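# Stand the fallen case upright in the pallet's empty spot

## Task

A case has fallen off the pallet near the +y end of the track and lies on its side on the floor, a few metres toward -y. The pallet has two rows of three spots, and five closed cases stand lid up on it. Put the fallen case back into the empty spot with its lid up. The lid is the taped face, and the arrows on its sides point upward. At the end all six cases must stand on their own, with the other five still in their rows, and the robot must have released the case and moved away. If the case cannot go in the spot, standing it lid up elsewhere gets partial credit: more on the pallet, less on the floor or on the table. The case may be lifted off the floor as long as it finishes lid up.

## Robot and tools

Robot: two arms, left_arm and right_arm, each on its own carriage on one shared track that runs along y at x = 0. left_rail carries left_arm on the +y half, and right_rail carries right_arm on the -y half. Each arm base sits at x = 0, y = its carriage's position_m, z = 0.04 m, and faces +x. Instead of a gripper, each arm has a vacuum tool with four cups. Measured in the cup point's own axes, the cups are at x = -62 and +62 mm. Channel a has its two cups at y = -104.5 mm and channel b has its two at y = +104.5 mm. The cups point along the cup point's +z axis.

Scene frame: this frame is used in every result. It is fixed to the table: z = 0 is the table top, +z is up, +x is the direction the arms face, and +y is to their left. y = 0 is the middle of the track. The table starts at x = 0.50 and covers y -0.90 to 0.90 only. Everywhere else the floor is at z = -0.53. The pallet is near the +y end of the track. cam_pallet_south shows that end and cam_pallet_north shows the -y end. In both images +y is roughly to the right. The other cameras are cam_high, cam_low, cam_left_wrist and cam_right_wrist, each 896x504.

execute_actions(actions): runs its actions one after another, then returns the state and the images. An empty list only looks. An action may contain:
- rows: 1 to 15 rows, each applied for one control step (1/30 s). Each row is one flat list of 16 numbers in [-1, 1] that covers both arms. The left arm comes first: dx, dy, dz, rx, ry, rz, suction_a, suction_b. The same 8 for the right arm follow. dx..rz are an offset, not a pose. They are measured from the cup point's pose when the action begins, in the cup point's own axes, and every row uses that same start, so rows do not add up. For the first action of a call, the start is the pose in the last result. Scale: 1.0 = 0.6 m for dx/dy/dz and 180 degrees for the rx/ry/rz rotation vector. Suction values are commands that persist: 1 turns vacuum on, 0 turns it off, and anything above 0.01 counts as on. Repeat the current suction values on an arm you want to leave unchanged.
- steps: 1 to 450, default 15, and no fewer than the number of rows. After the last row each arm keeps heading for that row's target, so long moves need more steps. Each control step the target is clipped to 100 mm and 16 degrees from the measured pose. If a move is cut short, send the rest in a new action.
- until: stops the action early once its conditions hold, e.g. {"left_rail": {"position_status": ["!=", "moving"]}}. Numbers need a comparison (=, !=, <, <=, >, >=). {"all": {"status": "ended"}} and {"any": {"status": "ended"}} are also allowed.
- left_rail / right_rail: position_m is an absolute carriage position in m: left 0.6 to 3, right -3 to -0.6. speed_m_s runs 0.01 to 1, starts at 1, and persists. {"stop": true} stops the carriage. Rows never move a carriage. The carriage accelerates and brakes at 2 m/s2. It counts as arrived within 0.6 mm. Wait for it to arrive before aiming a tool at a scene point. A value that is out of range, or an unknown word, rejects the whole call.

zoom_image(camera, region): region is [x0, y0, x1, y1] in pixels of that camera's latest image, at most 504x504. read_manual(section) only returns licence text. finished_scene(scene) ends scene 1 or 2 for good and cannot be undone.

Results: each cup point's end_effector_position (m) and end_effector_quat_wxyz, with velocities. The printed position can be off, more so at long reach. Hand target is the pose the controller is currently driving toward. Joint positions: rail, shoulder pan, shoulder lift, elbow, wrist 1-3. Wrist force and Wrist torque are in the tool's axes. They are noisy, offset up to about 10 N, and saturate near 200 N; a force that presses into a surface points back into the arm. suction_measured_a/b: 0 means no seal, 0.83 or more means airtight, and cardboard reads lower. The reading needs about 1.3 s to settle. part_present goes to 1 above 0.09 and back to 0 below 0.07. position_status can be moving, done, stopped, contact_stop, time_out, stopped_with_arm or stopped_for_other_arm. position_answer reads taken or not_taken. "pose unreachable" means the clearance check changed or blocked that arm's command, and the check is stricter while a carriage is moving. For stopped_for_other_arm, move the arms farther apart, wait 30 steps, and resend.

Gripping: switch on a channel and press both of its cups fully onto a smooth, flat face. Edges, holes or gaps under a cup break the seal for both cups of that channel. Cups compress by up to about 21 mm. To release, lower the object in small steps until it touches its support. Then, in a single action, set both channels to 0 and back the tool straight off. Vacuum that comes on while the tool is still can lift the object. If a cup grabs the table, turn that channel off.

Avoid: arms colliding with or pressing on each other, including tools, cameras, carriages and any object that one tool holds. A 400 N outside force or a joint torque over its limit stops that arm for 10 s. Limits: pan/lift 664, elbow 389, wrists 96.3 N m. Start moves gently, raising the offset about 0.01 per row, because jerks can shake a case loose. Do not drop, slam, or push cases out of the work area, and do not knock over the five standing cases. The case may also be nudged now and then by something else.

Each tool is called by a JSON object that holds its "api" and its "payload".

## Session

{"api": "execute_actions", "payload": {"actions": []}}

Scene clock: 0.00 s.
left_arm: end_effector_position=(+0.8493, +0.6625, +0.4396) suction_measured_a=0.01 part_present_a=0 suction_measured_b=0.01 part_present_b=0 end_effector_quat_wxyz=(-0.001, +0.001, +1.000, -0.001) end_effector_velocity=(-0.000, +0.000, +0.000) end_effector_angular_velocity=(-0.000, -0.000, +0.000) | right_arm: end_effector_position=(+0.8498, -1.2656, +0.4400) suction_measured_a=0.00 part_present_a=0 suction_measured_b=0.00 part_present_b=0 end_effector_quat_wxyz=(+0.000, -0.001, +1.000, +0.000) end_effector_velocity=(-0.000, +0.000, +0.000) end_effector_angular_velocity=(-0.000, -0.000, +0.000)
Joint positions: left_arm=[ 0.664 -0.24  -1.498  2.092 -2.164 -1.572  1.333] | right_arm=[-1.266 -0.238 -1.498  2.092 -2.165 -1.57   1.332]
Joint velocities: left_arm=[ 0.  0. -0.  0. -0.  0.  0.] | right_arm=[ 0.  0. -0.  0. -0. -0. -0.]
Wrist force (N, on the end effector, along its own x y z axes, offset not removed): no reading
Wrist torque (N m, same axes, about the end effector's origin, offset not removed): no reading
Hand target (left_arm): +0.849, +0.663, +0.440; -0.001, +0.001, +1.000, -0.001
Hand target (right_arm): +0.850, -1.266, +0.440; +0.000, -0.001, +1.000, +0.000
left_rail: position_m=0.664 position_m_goal=0.664 speed_m_s=1.00 position_status=done position_answer=taken refusals=0
right_rail: position_m=-1.266 position_m_goal=-1.266 speed_m_s=1.00 position_status=done position_answer=taken refusals=0

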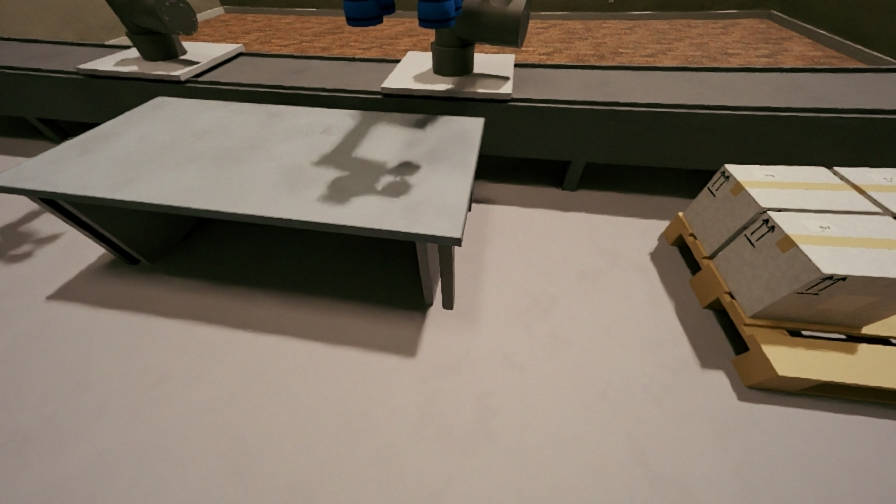

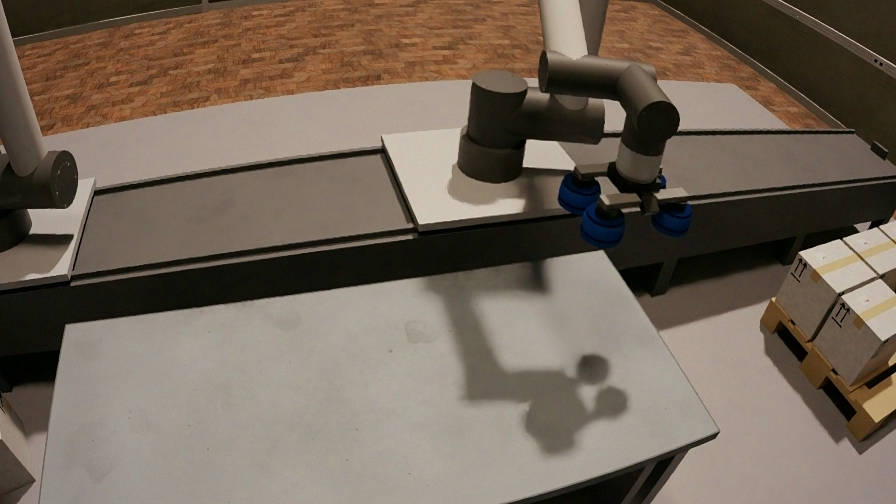

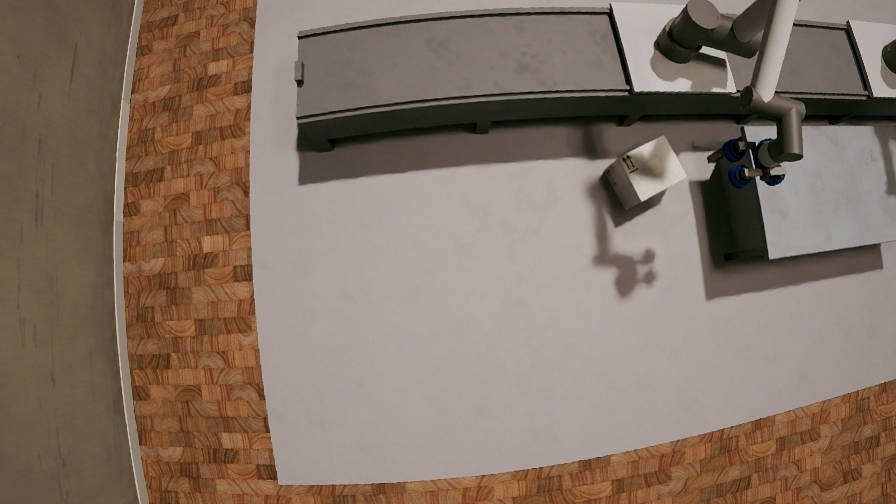

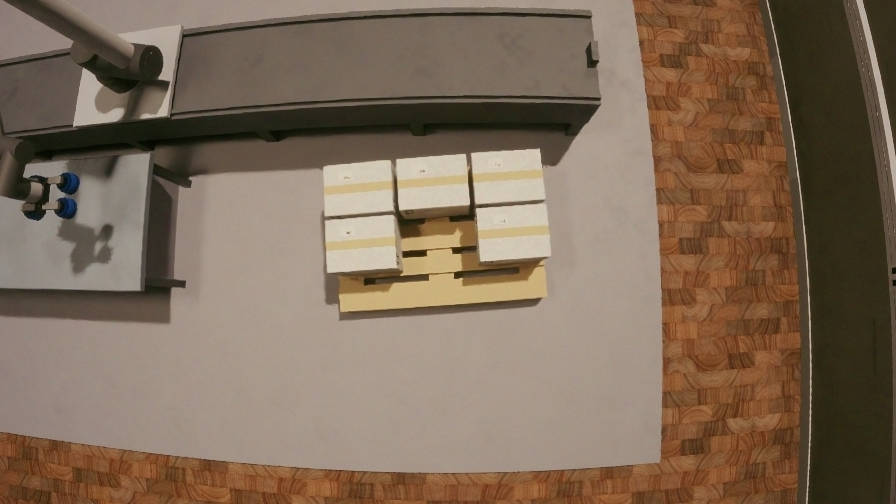

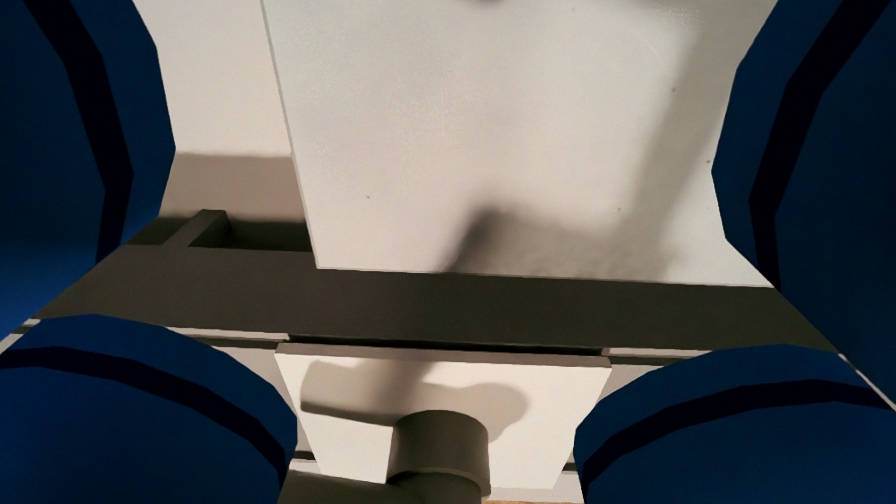

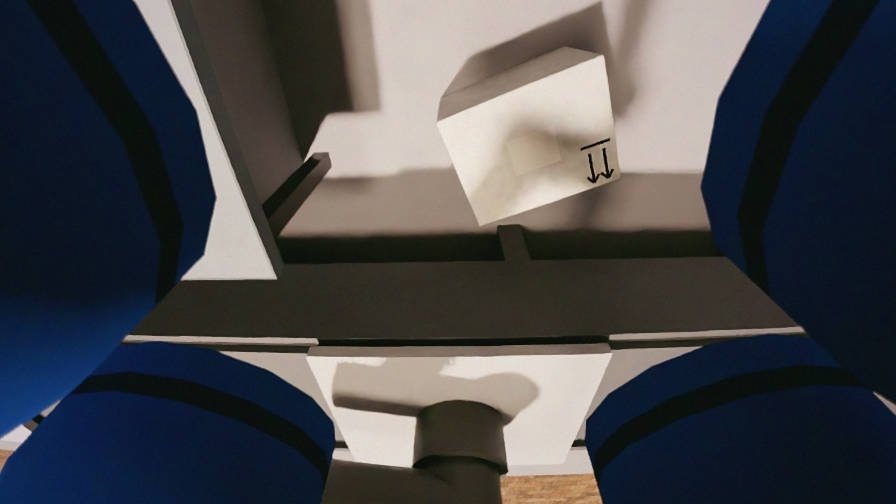

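{"api": "zoom_image", "payload": {"camera": "cam_right_wrist", "region": [400, 0, 680, 280]}}

{"api": "zoom_image", "payload": {"camera": "cam_pallet_north", "region": [560, 90, 760, 250]}}

{"api": "zoom_image", "payload": {"camera": "cam_pallet_south", "region": [300, 120, 580, 330]}}

Region (400, 0, 680, 280) of cam_right_wrist's 896x504 image, scaled by 1.800, with more detail than that image has.

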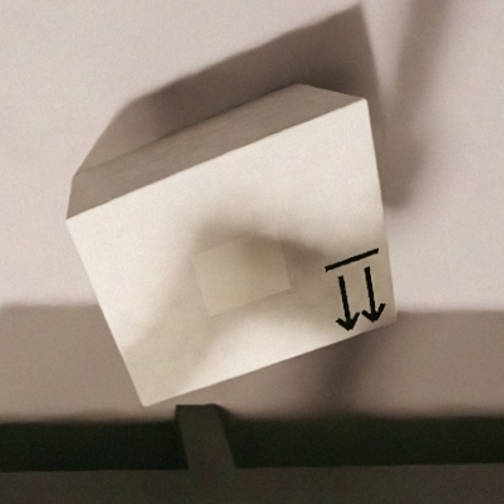

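Region (560, 90, 760, 250) of cam_pallet_north's 896x504 image, scaled by 2.520, with more detail than that image has; it fills the top 403 rows of this view, and the rest is white.

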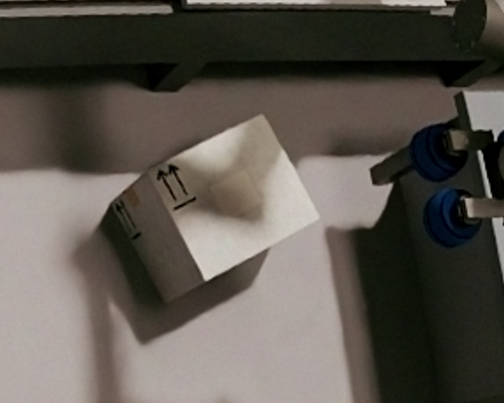

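Region (300, 120, 580, 330) of cam_pallet_south's 896x504 image, scaled by 1.800, with more detail than that image has; it fills the top 378 rows of this view, and the rest is white.

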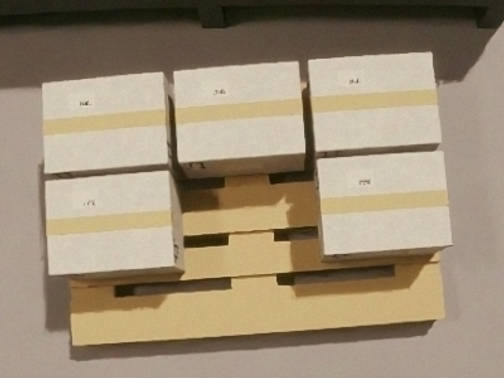

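{"api": "execute_actions", "payload": {"actions": [{"left_rail":{"position_m":2.4},"rows":[
[-0.009,0,0,0,0,0,0,0, 0.004,-0.004,0.008,0,0,-0.002,0,0],
[-0.033,0,0,0,0,0,0,0, 0.014,-0.015,0.032,0,0,-0.006,0,0],
[-0.069,0,0,0,0,0,0,0, 0.030,-0.031,0.068,0,0,-0.012,0,0],
[-0.117,0,0,0,0,0,0,0, 0.050,-0.052,0.114,0,0,-0.021,0,0],
[-0.173,0,0,0,0,0,0,0, 0.074,-0.077,0.168,0,0,-0.031,0,0],
[-0.235,0,0,0,0,0,0,0, 0.101,-0.105,0.229,0,0,-0.042,0,0],
[-0.300,0,0,0,0,0,0,0, 0.129,-0.134,0.293,0,0,-0.054,0,0],
[-0.367,0,0,0,0,0,0,0, 0.158,-0.163,0.358,0,0,-0.065,0,0],
[-0.432,0,0,0,0,0,0,0, 0.186,-0.192,0.421,0,0,-0.077,0,0],
[-0.494,0,0,0,0,0,0,0, 0.213,-0.220,0.482,0,0,-0.088,0,0],
[-0.550,0,0,0,0,0,0,0, 0.237,-0.245,0.536,0,0,-0.098,0,0],
[-0.598,0,0,0,0,0,0,0, 0.257,-0.266,0.582,0,0,-0.107,0,0],
[-0.634,0,0,0,0,0,0,0, 0.273,-0.282,0.618,0,0,-0.113,0,0],
[-0.658,0,0,0,0,0,0,0, 0.283,-0.293,0.642,0,0,-0.117,0,0],
[-0.667,0,0,0,0,0,0,0, 0.287,-0.297,0.650,0,0,-0.119,0,0]],"steps":90,"until":{"left_rail":{"position_status":["!=","moving"]}}}]}}

Scene clock: 7.97 s.
left_arm: end_effector_position=(+1.2496, +2.3977, +0.4397) suction_measured_a=0.01 part_present_a=0 suction_measured_b=0.01 part_present_b=0 end_effector_quat_wxyz=(-0.001, +0.001, +1.000, -0.001) end_effector_velocity=(+0.000, -0.003, -0.000) end_effector_angular_velocity=(-0.000, +0.000, -0.002) | right_arm: end_effector_position=(+0.6778, -1.4439, +0.0502) suction_measured_a=0.00 part_present_a=0 suction_measured_b=0.00 part_present_b=0 end_effector_quat_wxyz=(+0.000, -0.186, +0.982, +0.000) end_effector_velocity=(-0.000, -0.000, -0.000) end_effector_angular_velocity=(+0.000, +0.000, -0.000)
Joint positions: left_arm=[ 2.4   -0.163 -1.072  1.504 -2.002 -1.572  1.411] | right_arm=[-1.266 -0.547 -1.124  2.503 -2.95  -1.57   0.648]
Joint velocities: left_arm=[ 0.    -0.002  0.    -0.     0.    -0.     0.   ] | right_arm=[ 0. -0.  0.  0. -0.  0. -0.]
Wrist force (N, on the end effector, along its own x y z axes, offset not removed): left_arm=[4.0 -3.7 5.0] | right_arm=[2.4 -0.6 0.5]
Wrist torque (N m, same axes, about the end effector's origin, offset not removed): left_arm=[-0.22 -0.95 0.52] | right_arm=[0.11 -0.74 0.25]
Hand target (left_arm): +1.250, +2.398, +0.440; -0.001, +0.001, +1.000, -0.001
Hand target (right_arm): +0.678, -1.444, +0.050; +0.000, -0.186, +0.982, +0.000
Off the commanded pose (left_arm): 0.001 m, 0 deg.
Off the commanded pose (right_arm): 0.000 m, 0 deg.
left_rail: position_m=2.400 position_m_goal=2.400 speed_m_s=1.00 position_status=done position_answer=taken refusals=0
right_rail: position_m=-1.266 position_m_goal=-1.266 speed_m_s=1.00 position_status=done position_answer=taken refusals=0

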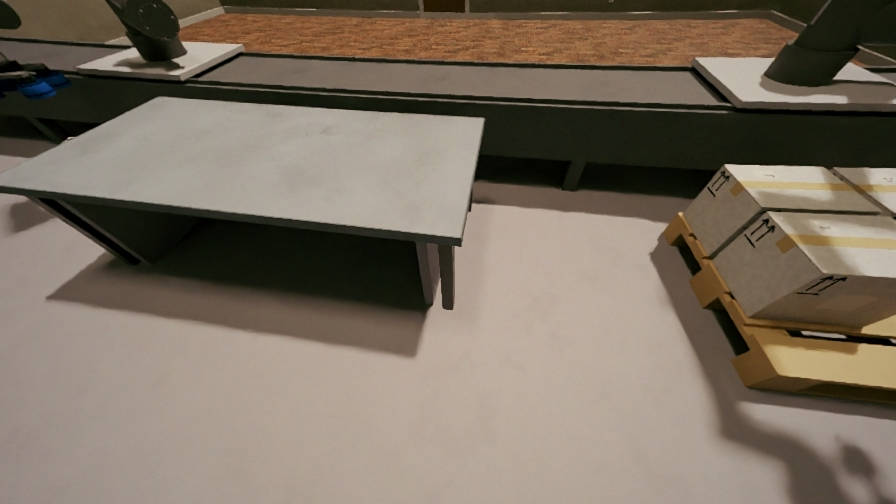

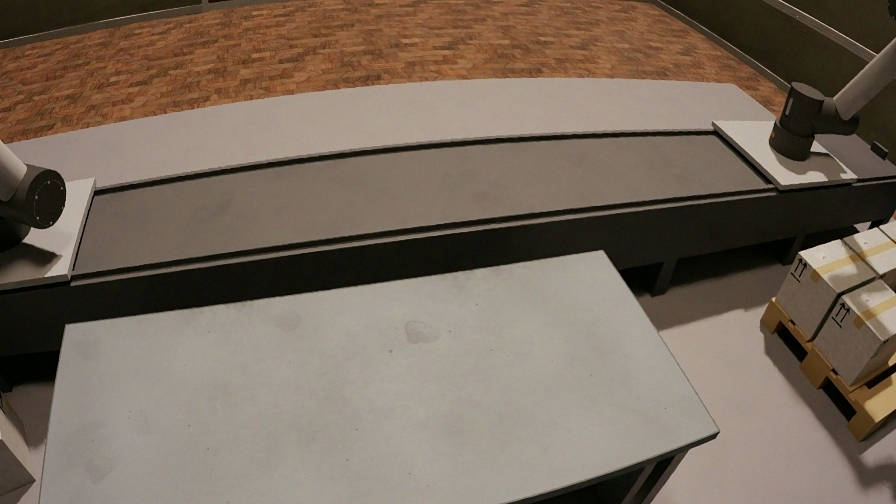

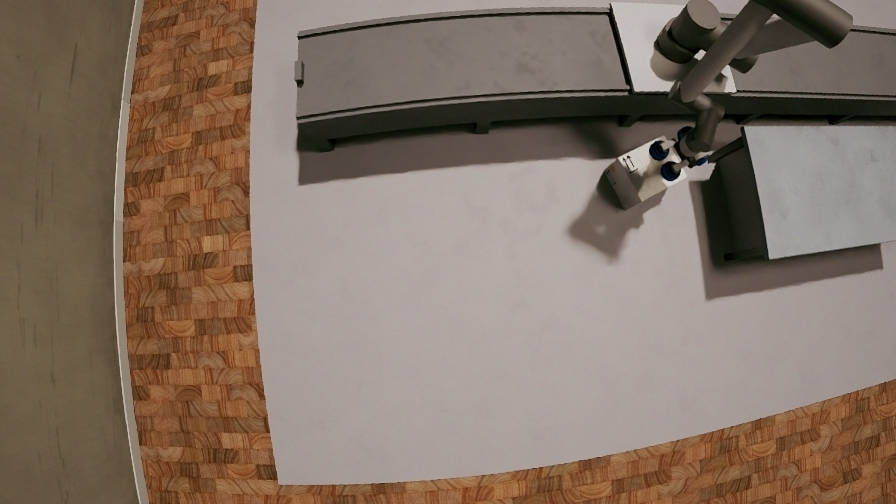

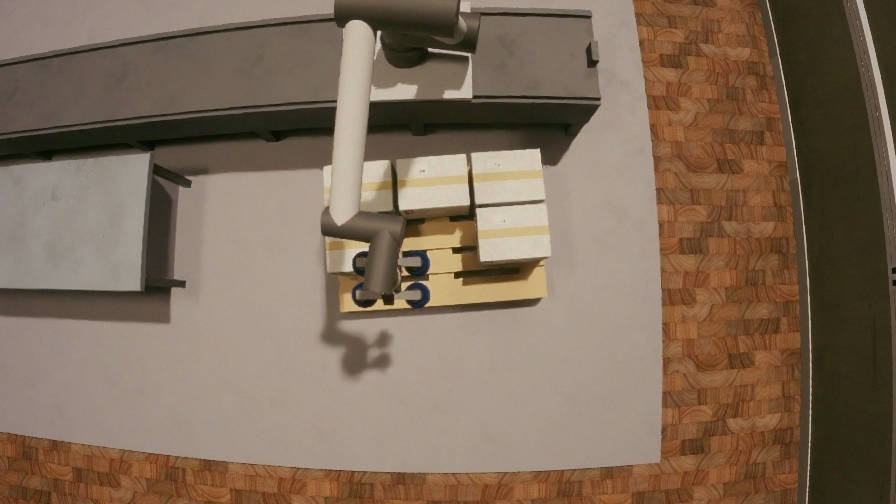

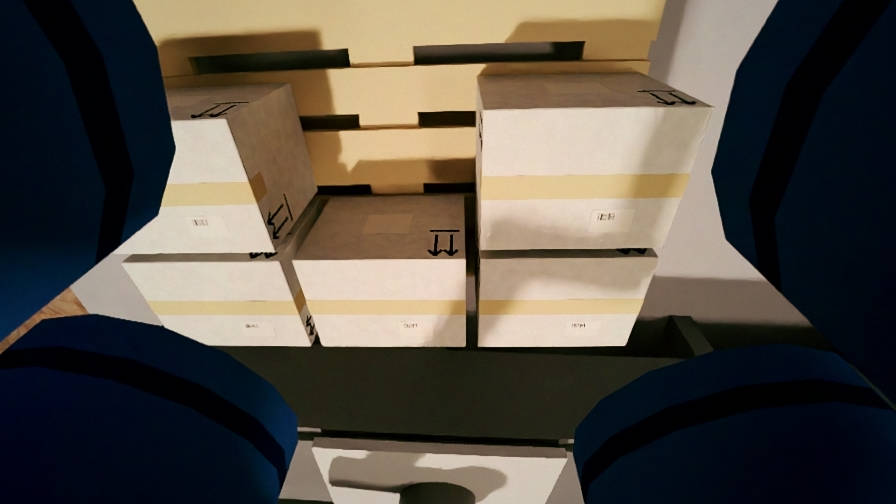

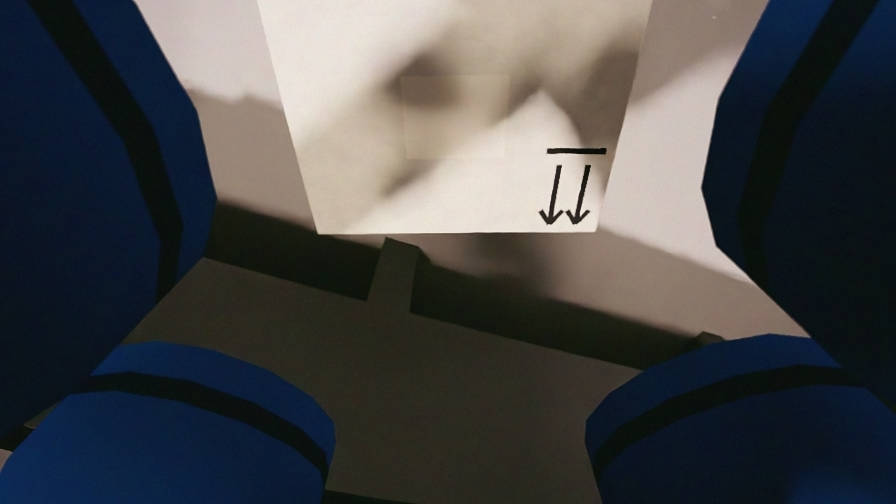

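{"api": "zoom_image", "payload": {"camera": "cam_left_wrist", "region": [200, 60, 540, 360]}}

Region (200, 60, 540, 360) of cam_left_wrist's 896x504 image, scaled by 1.482, with more detail than that image has; it fills the top 445 rows of this view, and the rest is white.

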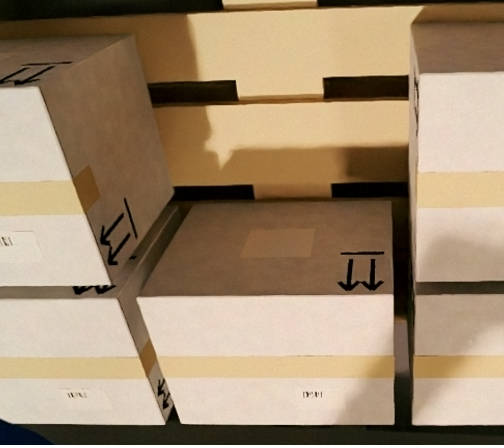

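{"api": "execute_actions", "payload": {"actions": [{"rows":[
[0.005,0.003,0.005,0,0,0,0,0, 0,0,0.006,0,0,0,0,0],
[0.020,0.013,0.020,0,0,-0.001,0,0, 0.001,0,0.021,0,0,0,0,0],
[0.042,0.027,0.042,0,0,-0.002,0,0, 0.002,0,0.045,0,0,0,0,0],
[0.071,0.046,0.070,0,0,-0.004,0,0, 0.004,0,0.076,0,0,0,0,0],
[0.106,0.068,0.104,0,0,-0.005,0,0, 0.005,0,0.112,0,0,0,0,0],
[0.144,0.093,0.141,0,0,-0.007,0,0, 0.007,0,0.152,0,0,0,0,0],
[0.184,0.118,0.180,0,0,-0.009,0,0, 0.009,0,0.195,0,0,0,0,0],
[0.224,0.145,0.220,0,0,-0.011,0,0, 0.011,0,0.238,0,0,0,0,0],
[0.264,0.170,0.259,0,0,-0.013,0,0, 0.013,0,0.281,0,0,0,0,0],
[0.302,0.195,0.296,0,0,-0.015,0,0, 0.015,0,0.321,0,0,0,0,0],
[0.337,0.217,0.330,0,0,-0.017,0,0, 0.017,0,0.357,0,0,0,0,0],
[0.366,0.236,0.358,0,0,-0.018,0,0, 0.018,0,0.388,0,0,0,0,0],
[0.388,0.250,0.380,0,0,-0.020,0,0, 0.019,0,0.412,0,0,0,0,0],
[0.403,0.260,0.395,0,0,-0.0203,0,0, 0.020,0,0.427,0,0,0,0,0],
[0.408,0.263,0.400,0,0,-0.0206,0,0, 0.020,0,0.433,0,0,0,0,0]],"steps":33}]}}

Scene clock: 11.20 s.
left_arm: end_effector_position=(+1.0085, +2.5535, +0.2037) suction_measured_a=0.01 part_present_a=0 suction_measured_b=0.01 part_present_b=0 end_effector_quat_wxyz=(-0.001, -0.031, +1.000, -0.000) end_effector_velocity=(-0.027, +0.018, -0.029) end_effector_angular_velocity=(-0.001, -0.014, -0.000) | right_arm: end_effector_position=(+0.6664, -1.4481, -0.2076) suction_measured_a=0.00 part_present_a=0 suction_measured_b=0.00 part_present_b=0 end_effector_quat_wxyz=(+0.000, -0.186, +0.982, +0.000) end_effector_velocity=(+0.003, -0.002, -0.014) end_effector_angular_velocity=(-0.003, -0.006, +0.000)
Joint positions: left_arm=[ 2.4   -0.047 -1.12   1.997 -2.444 -1.572  1.462] | right_arm=[-1.266 -0.562 -0.628  2.471 -3.414 -1.57   0.634]
Joint velocities: left_arm=[ 0.     0.017  0.008  0.054 -0.075 -0.     0.017] | right_arm=[ 0.    -0.     0.026 -0.009 -0.023  0.001 -0.   ]
Wrist force (N, on the end effector, along its own x y z axes, offset not removed): left_arm=[3.3 1.2 6.1] | right_arm=[3.4 -1.4 0.1]
Wrist torque (N m, same axes, about the end effector's origin, offset not removed): left_arm=[0.41 -0.85 0.63] | right_arm=[0.18 -0.89 0.40]
Hand target (left_arm): +1.005, +2.556, +0.200; -0.001, -0.031, +1.000, -0.001
Hand target (right_arm): +0.667, -1.448, -0.209; +0.000, -0.186, +0.982, +0.000
Off the commanded pose (left_arm): 0.006 m, 0 deg.
Off the commanded pose (right_arm): 0.002 m, 0 deg.
left_rail: position_m=2.400 position_m_goal=2.400 speed_m_s=1.00 position_status=done position_answer=taken refusals=0
right_rail: position_m=-1.266 position_m_goal=-1.266 speed_m_s=1.00 position_status=done position_answer=taken refusals=0

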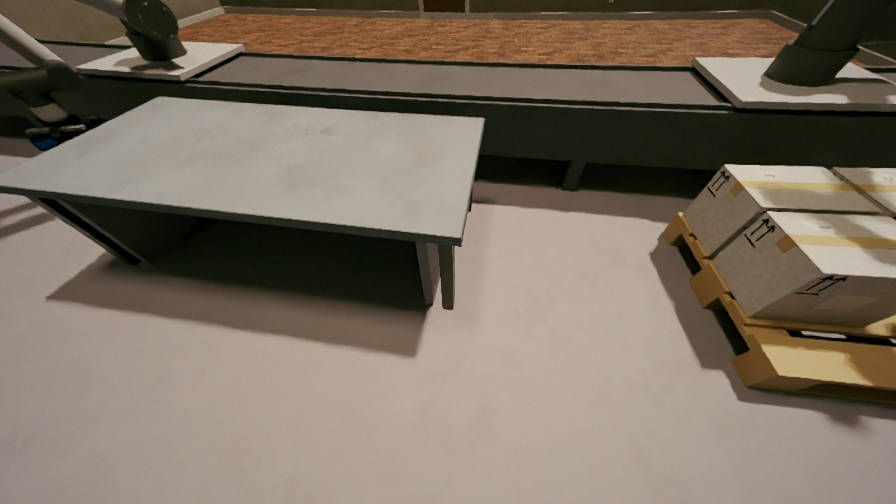

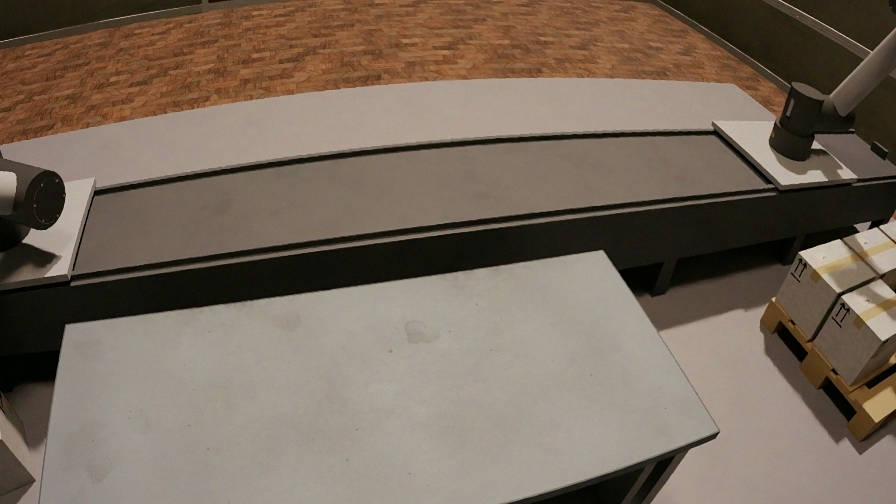

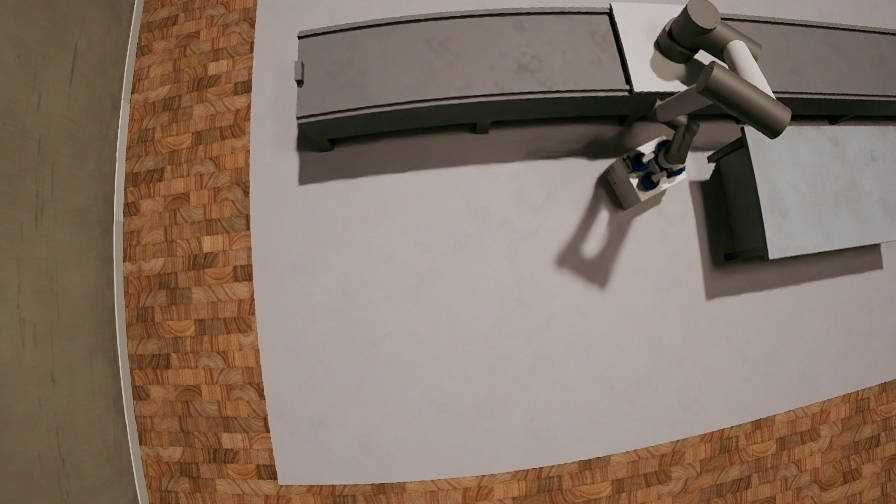

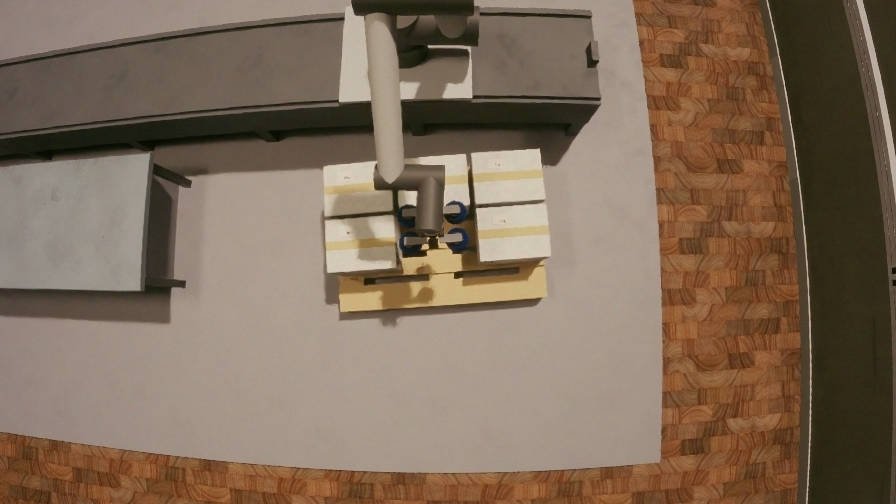

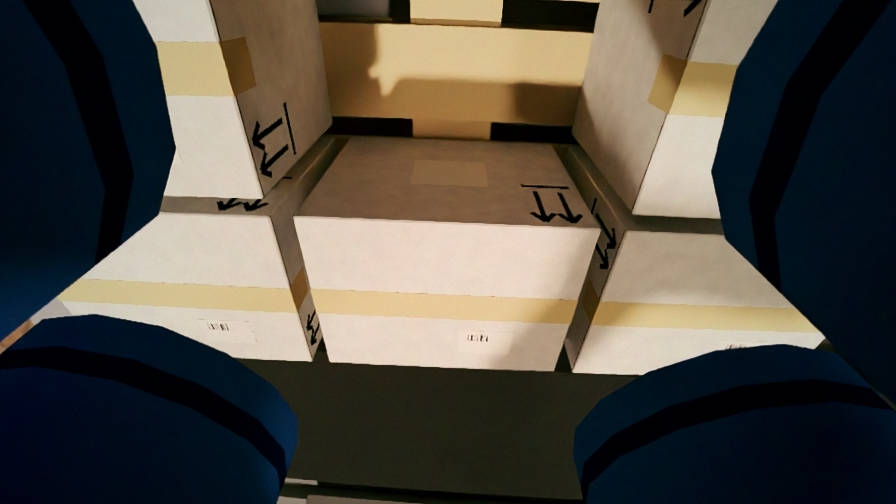

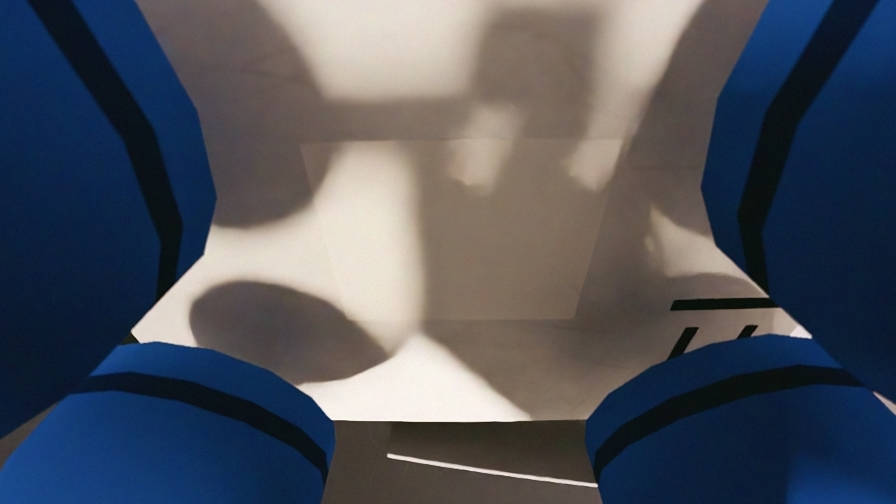

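{"api": "execute_actions", "payload": {"actions": [{"left_rail":{"position_m":0.6},"rows":[
[0.004,0,-0.009,0,0,0,0,0, 0,0,0.010,0,0,0,1,1],
[0.015,0,-0.032,0,0,0,0,0, 0,0,0.018,0,0,0,1,1],
[0.031,0,-0.069,0,0,0,0,0, 0,0,0.026,0,0,0,1,1],
[0.052,0,-0.116,0,0,0,0,0, 0,0,0.034,0,0,0,1,1],
[0.078,0,-0.171,0,0,0,0,0, 0,0,0.042,0,0,0,1,1],
[0.106,0,-0.232,0,0,0,0,0, 0,0,0.049,0,0,0,1,1],
[0.135,0,-0.297,0,0,0,0,0, 0,0,0.055,0,0,0,1,1],
[0.165,0,-0.363,0,0,0,0,0, 0,0,0.061,0,0,0,1,1],
[0.194,0,-0.428,0,0,0,0,0, 0,0,0.066,0,0,0,1,1],
[0.222,0,-0.489,0,0,0,0,0, 0,0,0.071,0,0,0,1,1],
[0.247,0,-0.545,0,0,0,0,0, 0,0,0.076,0,0,0,1,1],
[0.269,0,-0.591,0,0,0,0,0, 0,0,0.080,0,0,0,1,1],
[0.285,0,-0.628,0,0,0,0,0, 0,0,0.084,0,0,0,1,1],
[0.296,0,-0.651,0,0,0,0,0, 0,0,0.088,0,0,0,1,1],
[0.300,0,-0.660,0,0,0,0,0, 0,0,0.092,0,0,0,1,1]],"steps":33}]}}

Scene clock: 13.47 s.
left_arm: end_effector_position=(+0.8375, +1.7216, +0.5847) suction_measured_a=0.01 part_present_a=0 suction_measured_b=0.01 part_present_b=0 end_effector_quat_wxyz=(+0.000, -0.031, +1.000, -0.001) end_effector_velocity=(-0.060, -1.009, +0.116) end_effector_angular_velocity=(+0.001, +0.020, +0.000) | right_arm: end_effector_position=(+0.6664, -1.4482, -0.2626) suction_measured_a=0.94 part_present_a=1 suction_measured_b=0.94 part_present_b=1 end_effector_quat_wxyz=(+0.000, -0.186, +0.982, +0.000) end_effector_velocity=(-0.000, +0.000, -0.001) end_effector_angular_velocity=(+0.000, +0.000, -0.000)
Joint positions: left_arm=[ 1.578 -0.069 -1.585  1.958 -1.944 -1.572  1.44 ] | right_arm=[-1.266 -0.562 -0.532  2.44  -3.479 -1.57   0.634]
Joint velocities: left_arm=[-1.    -0.016 -0.12  -0.058  0.198 -0.    -0.016] | right_arm=[ 0.     0.     0.002 -0.001 -0.001  0.    -0.   ]
Wrist force (N, on the end effector, along its own x y z axes, offset not removed): left_arm=[2.6 -0.4 0.3] | right_arm=[6.9 1.6 -31.2]
Wrist torque (N m, same axes, about the end effector's origin, offset not removed): left_arm=[0.26 -0.76 0.62] | right_arm=[3.16 -1.36 0.46]
Hand target (left_arm): +0.830, +1.675, +0.600; -0.001, -0.031, +1.000, -0.000
Hand target (right_arm): +0.666, -1.448, -0.263; +0.000, -0.186, +0.982, +0.000
Off the commanded pose (left_arm): 0.017 m, 0 deg.
Off the commanded pose (right_arm): 0.000 m, 0 deg.
left_rail: position_m=1.578 position_m_goal=0.600 speed_m_s=1.00 position_status=moving position_answer=taken refusals=0
right_rail: position_m=-1.266 position_m_goal=-1.266 speed_m_s=1.00 position_status=done position_answer=taken refusals=0

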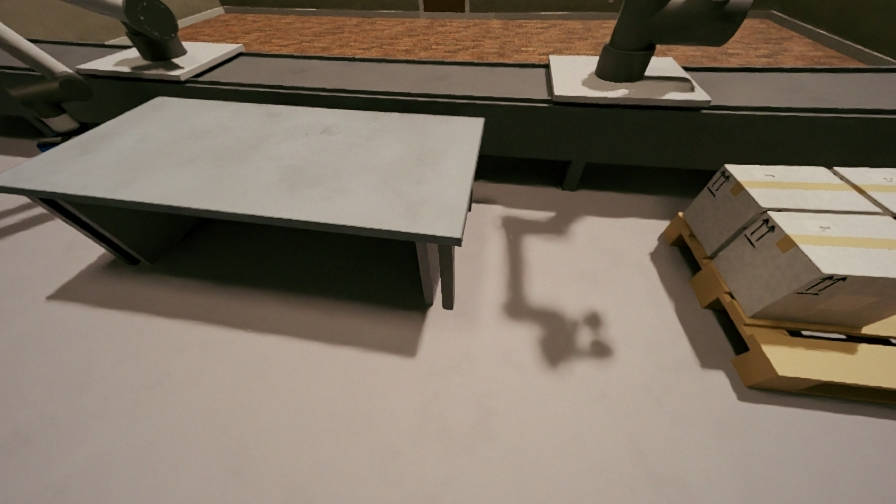

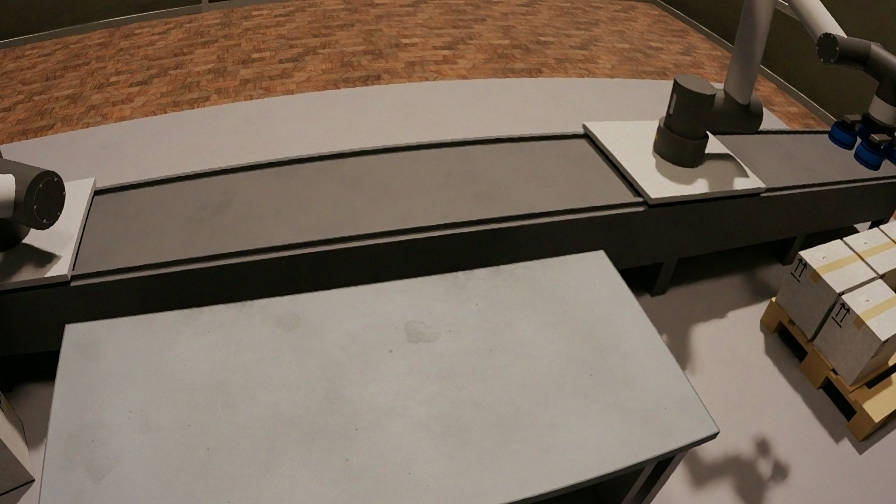

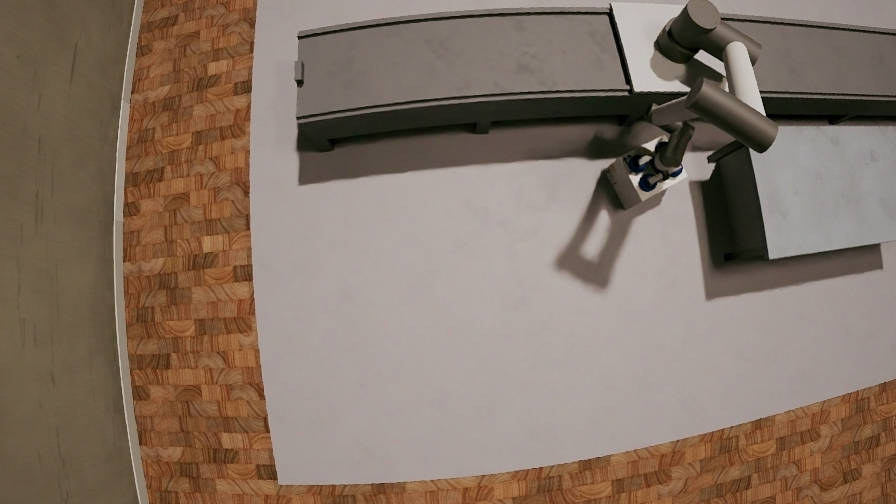

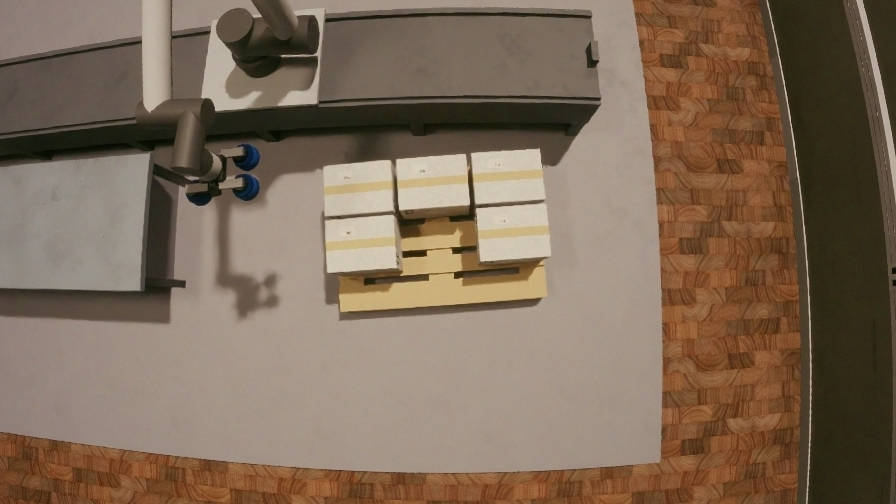

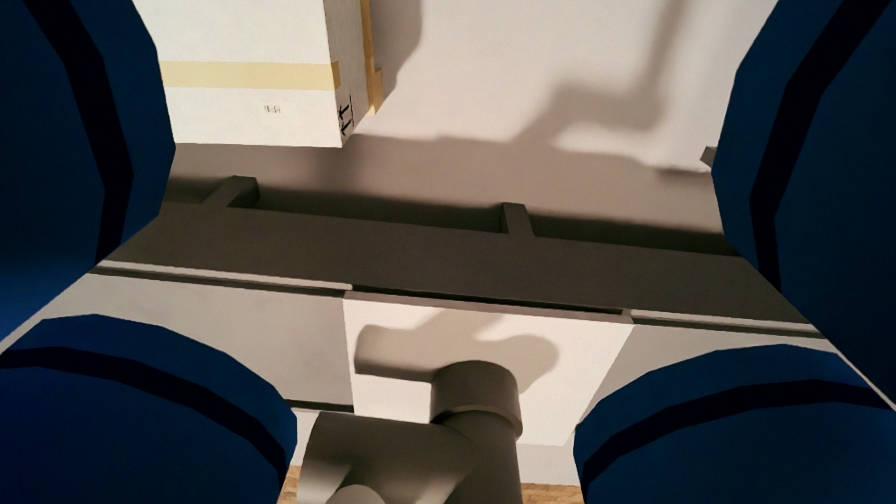

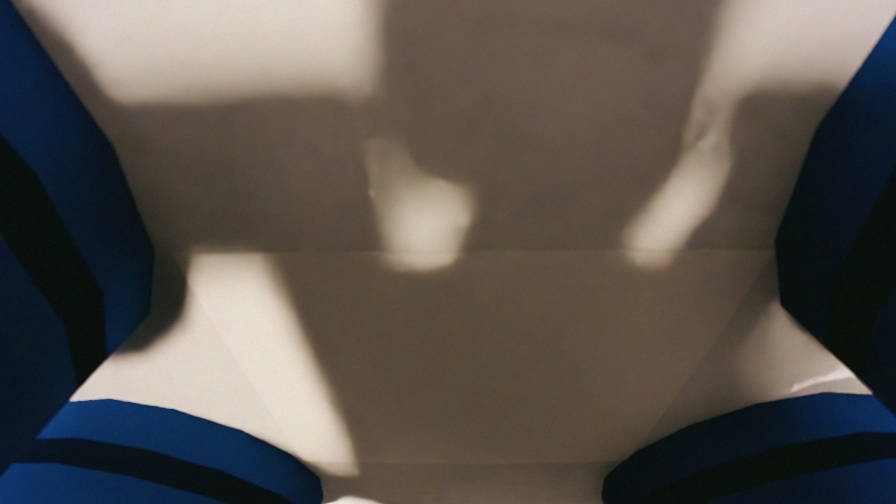

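{"api": "execute_actions", "payload": {"actions": []}}

Scene clock: 13.60 s.
left_arm: end_effector_position=(+0.8325, +1.5875, +0.5943) suction_measured_a=0.01 part_present_a=0 suction_measured_b=0.01 part_present_b=0 end_effector_quat_wxyz=(-0.001, -0.031, +1.000, -0.001) end_effector_velocity=(-0.021, -1.003, +0.041) end_effector_angular_velocity=(+0.001, +0.009, +0.000) | right_arm: end_effector_position=(+0.6664, -1.4482, -0.2627) suction_measured_a=0.94 part_present_a=1 suction_measured_b=0.94 part_present_b=1 end_effector_quat_wxyz=(+0.000, -0.186, +0.982, +0.000) end_effector_velocity=(-0.000, +0.000, -0.000) end_effector_angular_velocity=(+0.000, +0.000, -0.000)
Joint positions: left_arm=[ 1.445 -0.07  -1.595  1.953 -1.927 -1.572  1.439] | right_arm=[-1.266 -0.562 -0.531  2.44  -3.479 -1.57   0.634]
Joint velocities: left_arm=[-1.    -0.006 -0.042 -0.021  0.071 -0.    -0.006] | right_arm=[ 0.    -0.     0.001 -0.    -0.     0.     0.   ]
Wrist force (N, on the end effector, along its own x y z axes, offset not removed): left_arm=[4.0 -2.9 4.3] | right_arm=[3.9 0.6 -28.8]
Wrist torque (N m, same axes, about the end effector's origin, offset not removed): left_arm=[-0.06 -0.94 0.64] | right_arm=[3.10 -1.09 0.25]
Hand target (left_arm): +0.830, +1.542, +0.600; -0.001, -0.031, +1.000, -0.000
Hand target (right_arm): +0.666, -1.448, -0.263; +0.000, -0.186, +0.982, +0.000
Off the commanded pose (left_arm): 0.006 m, 0 deg.
Off the commanded pose (right_arm): 0.000 m, 0 deg.
left_rail: position_m=1.445 position_m_goal=0.600 speed_m_s=1.00 position_status=moving position_answer=taken refusals=0
right_rail: position_m=-1.266 position_m_goal=-1.266 speed_m_s=1.00 position_status=done position_answer=taken refusals=0

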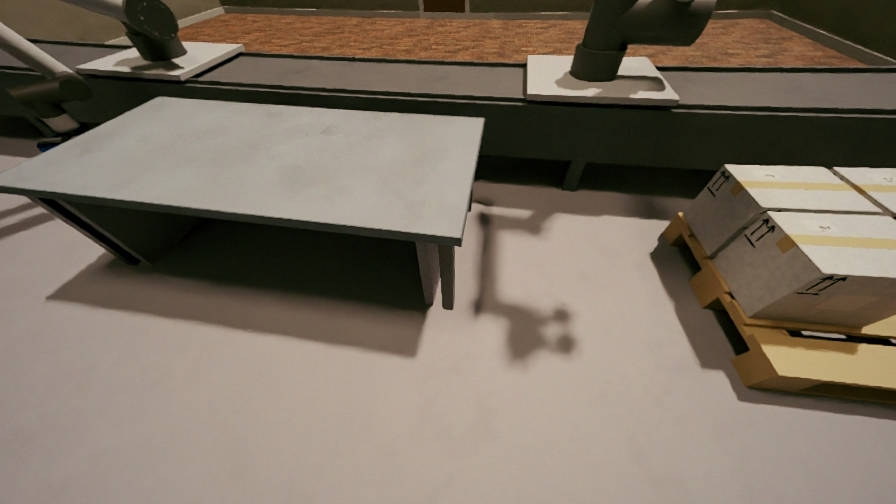

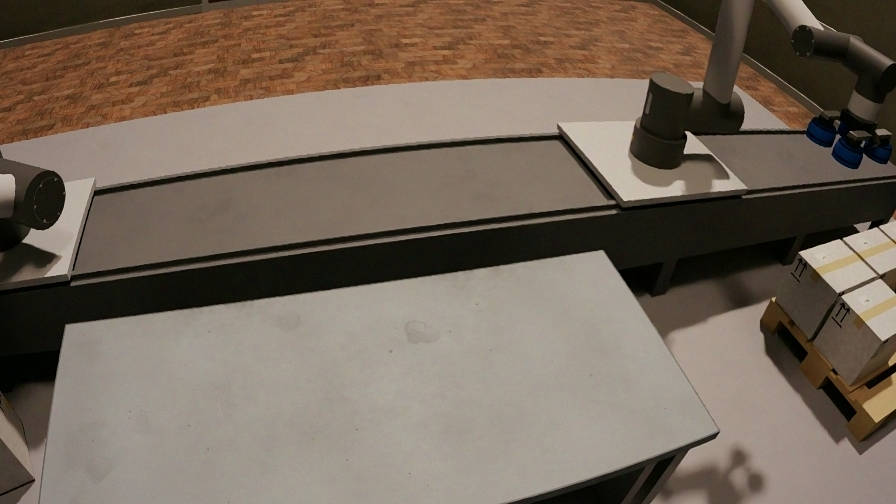

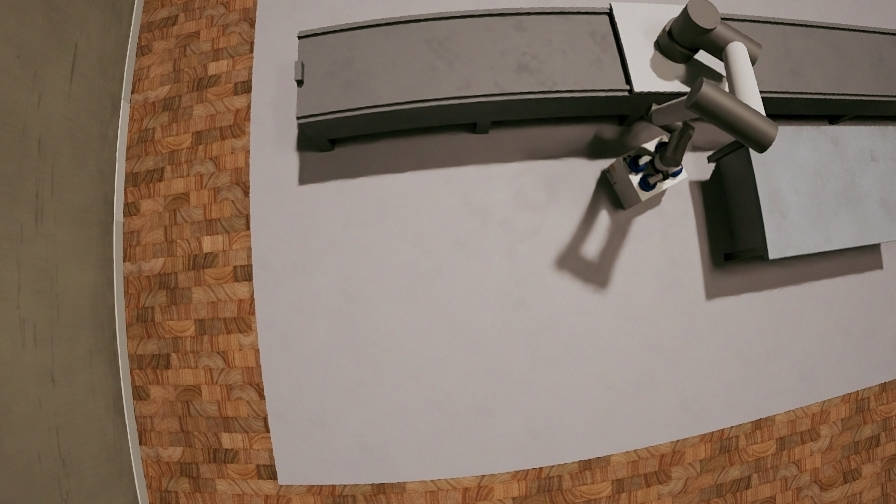

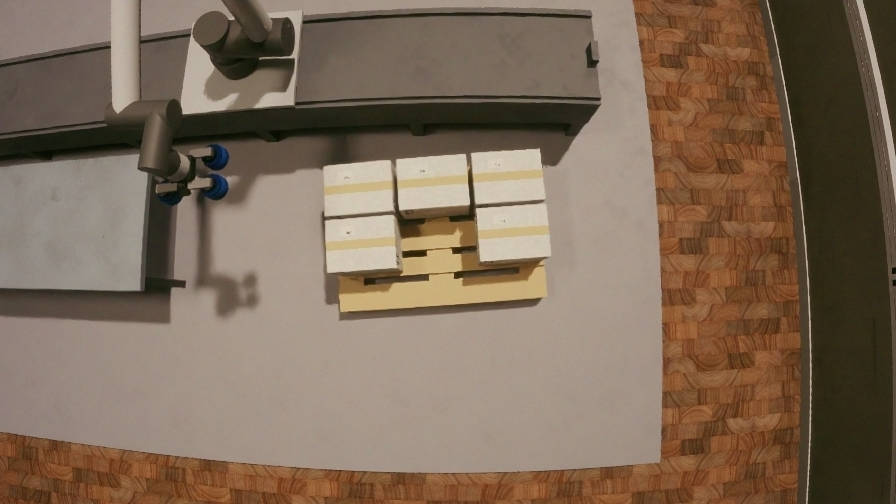

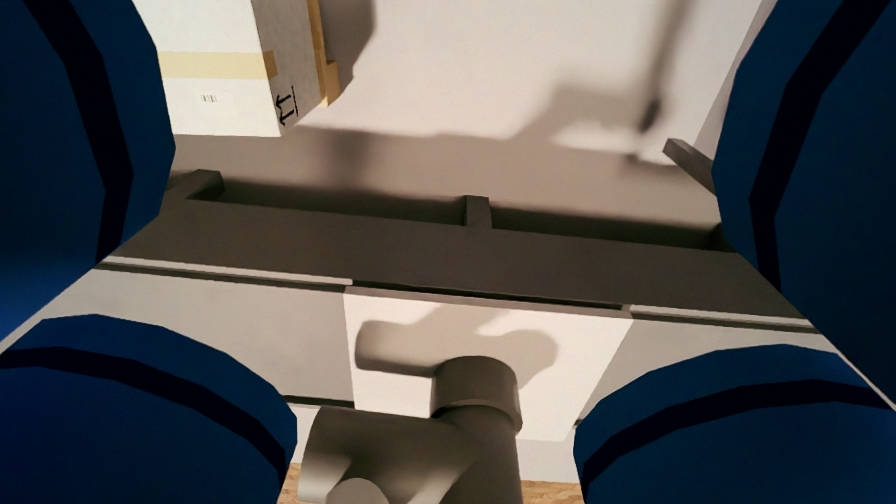

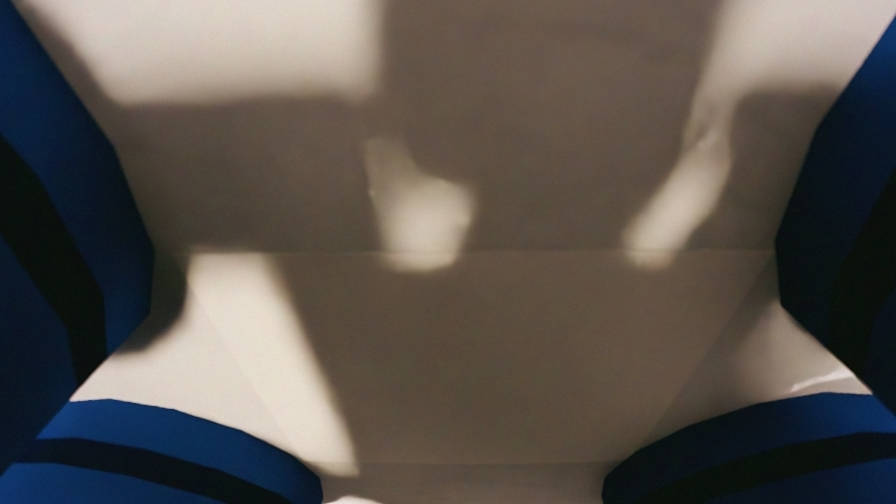

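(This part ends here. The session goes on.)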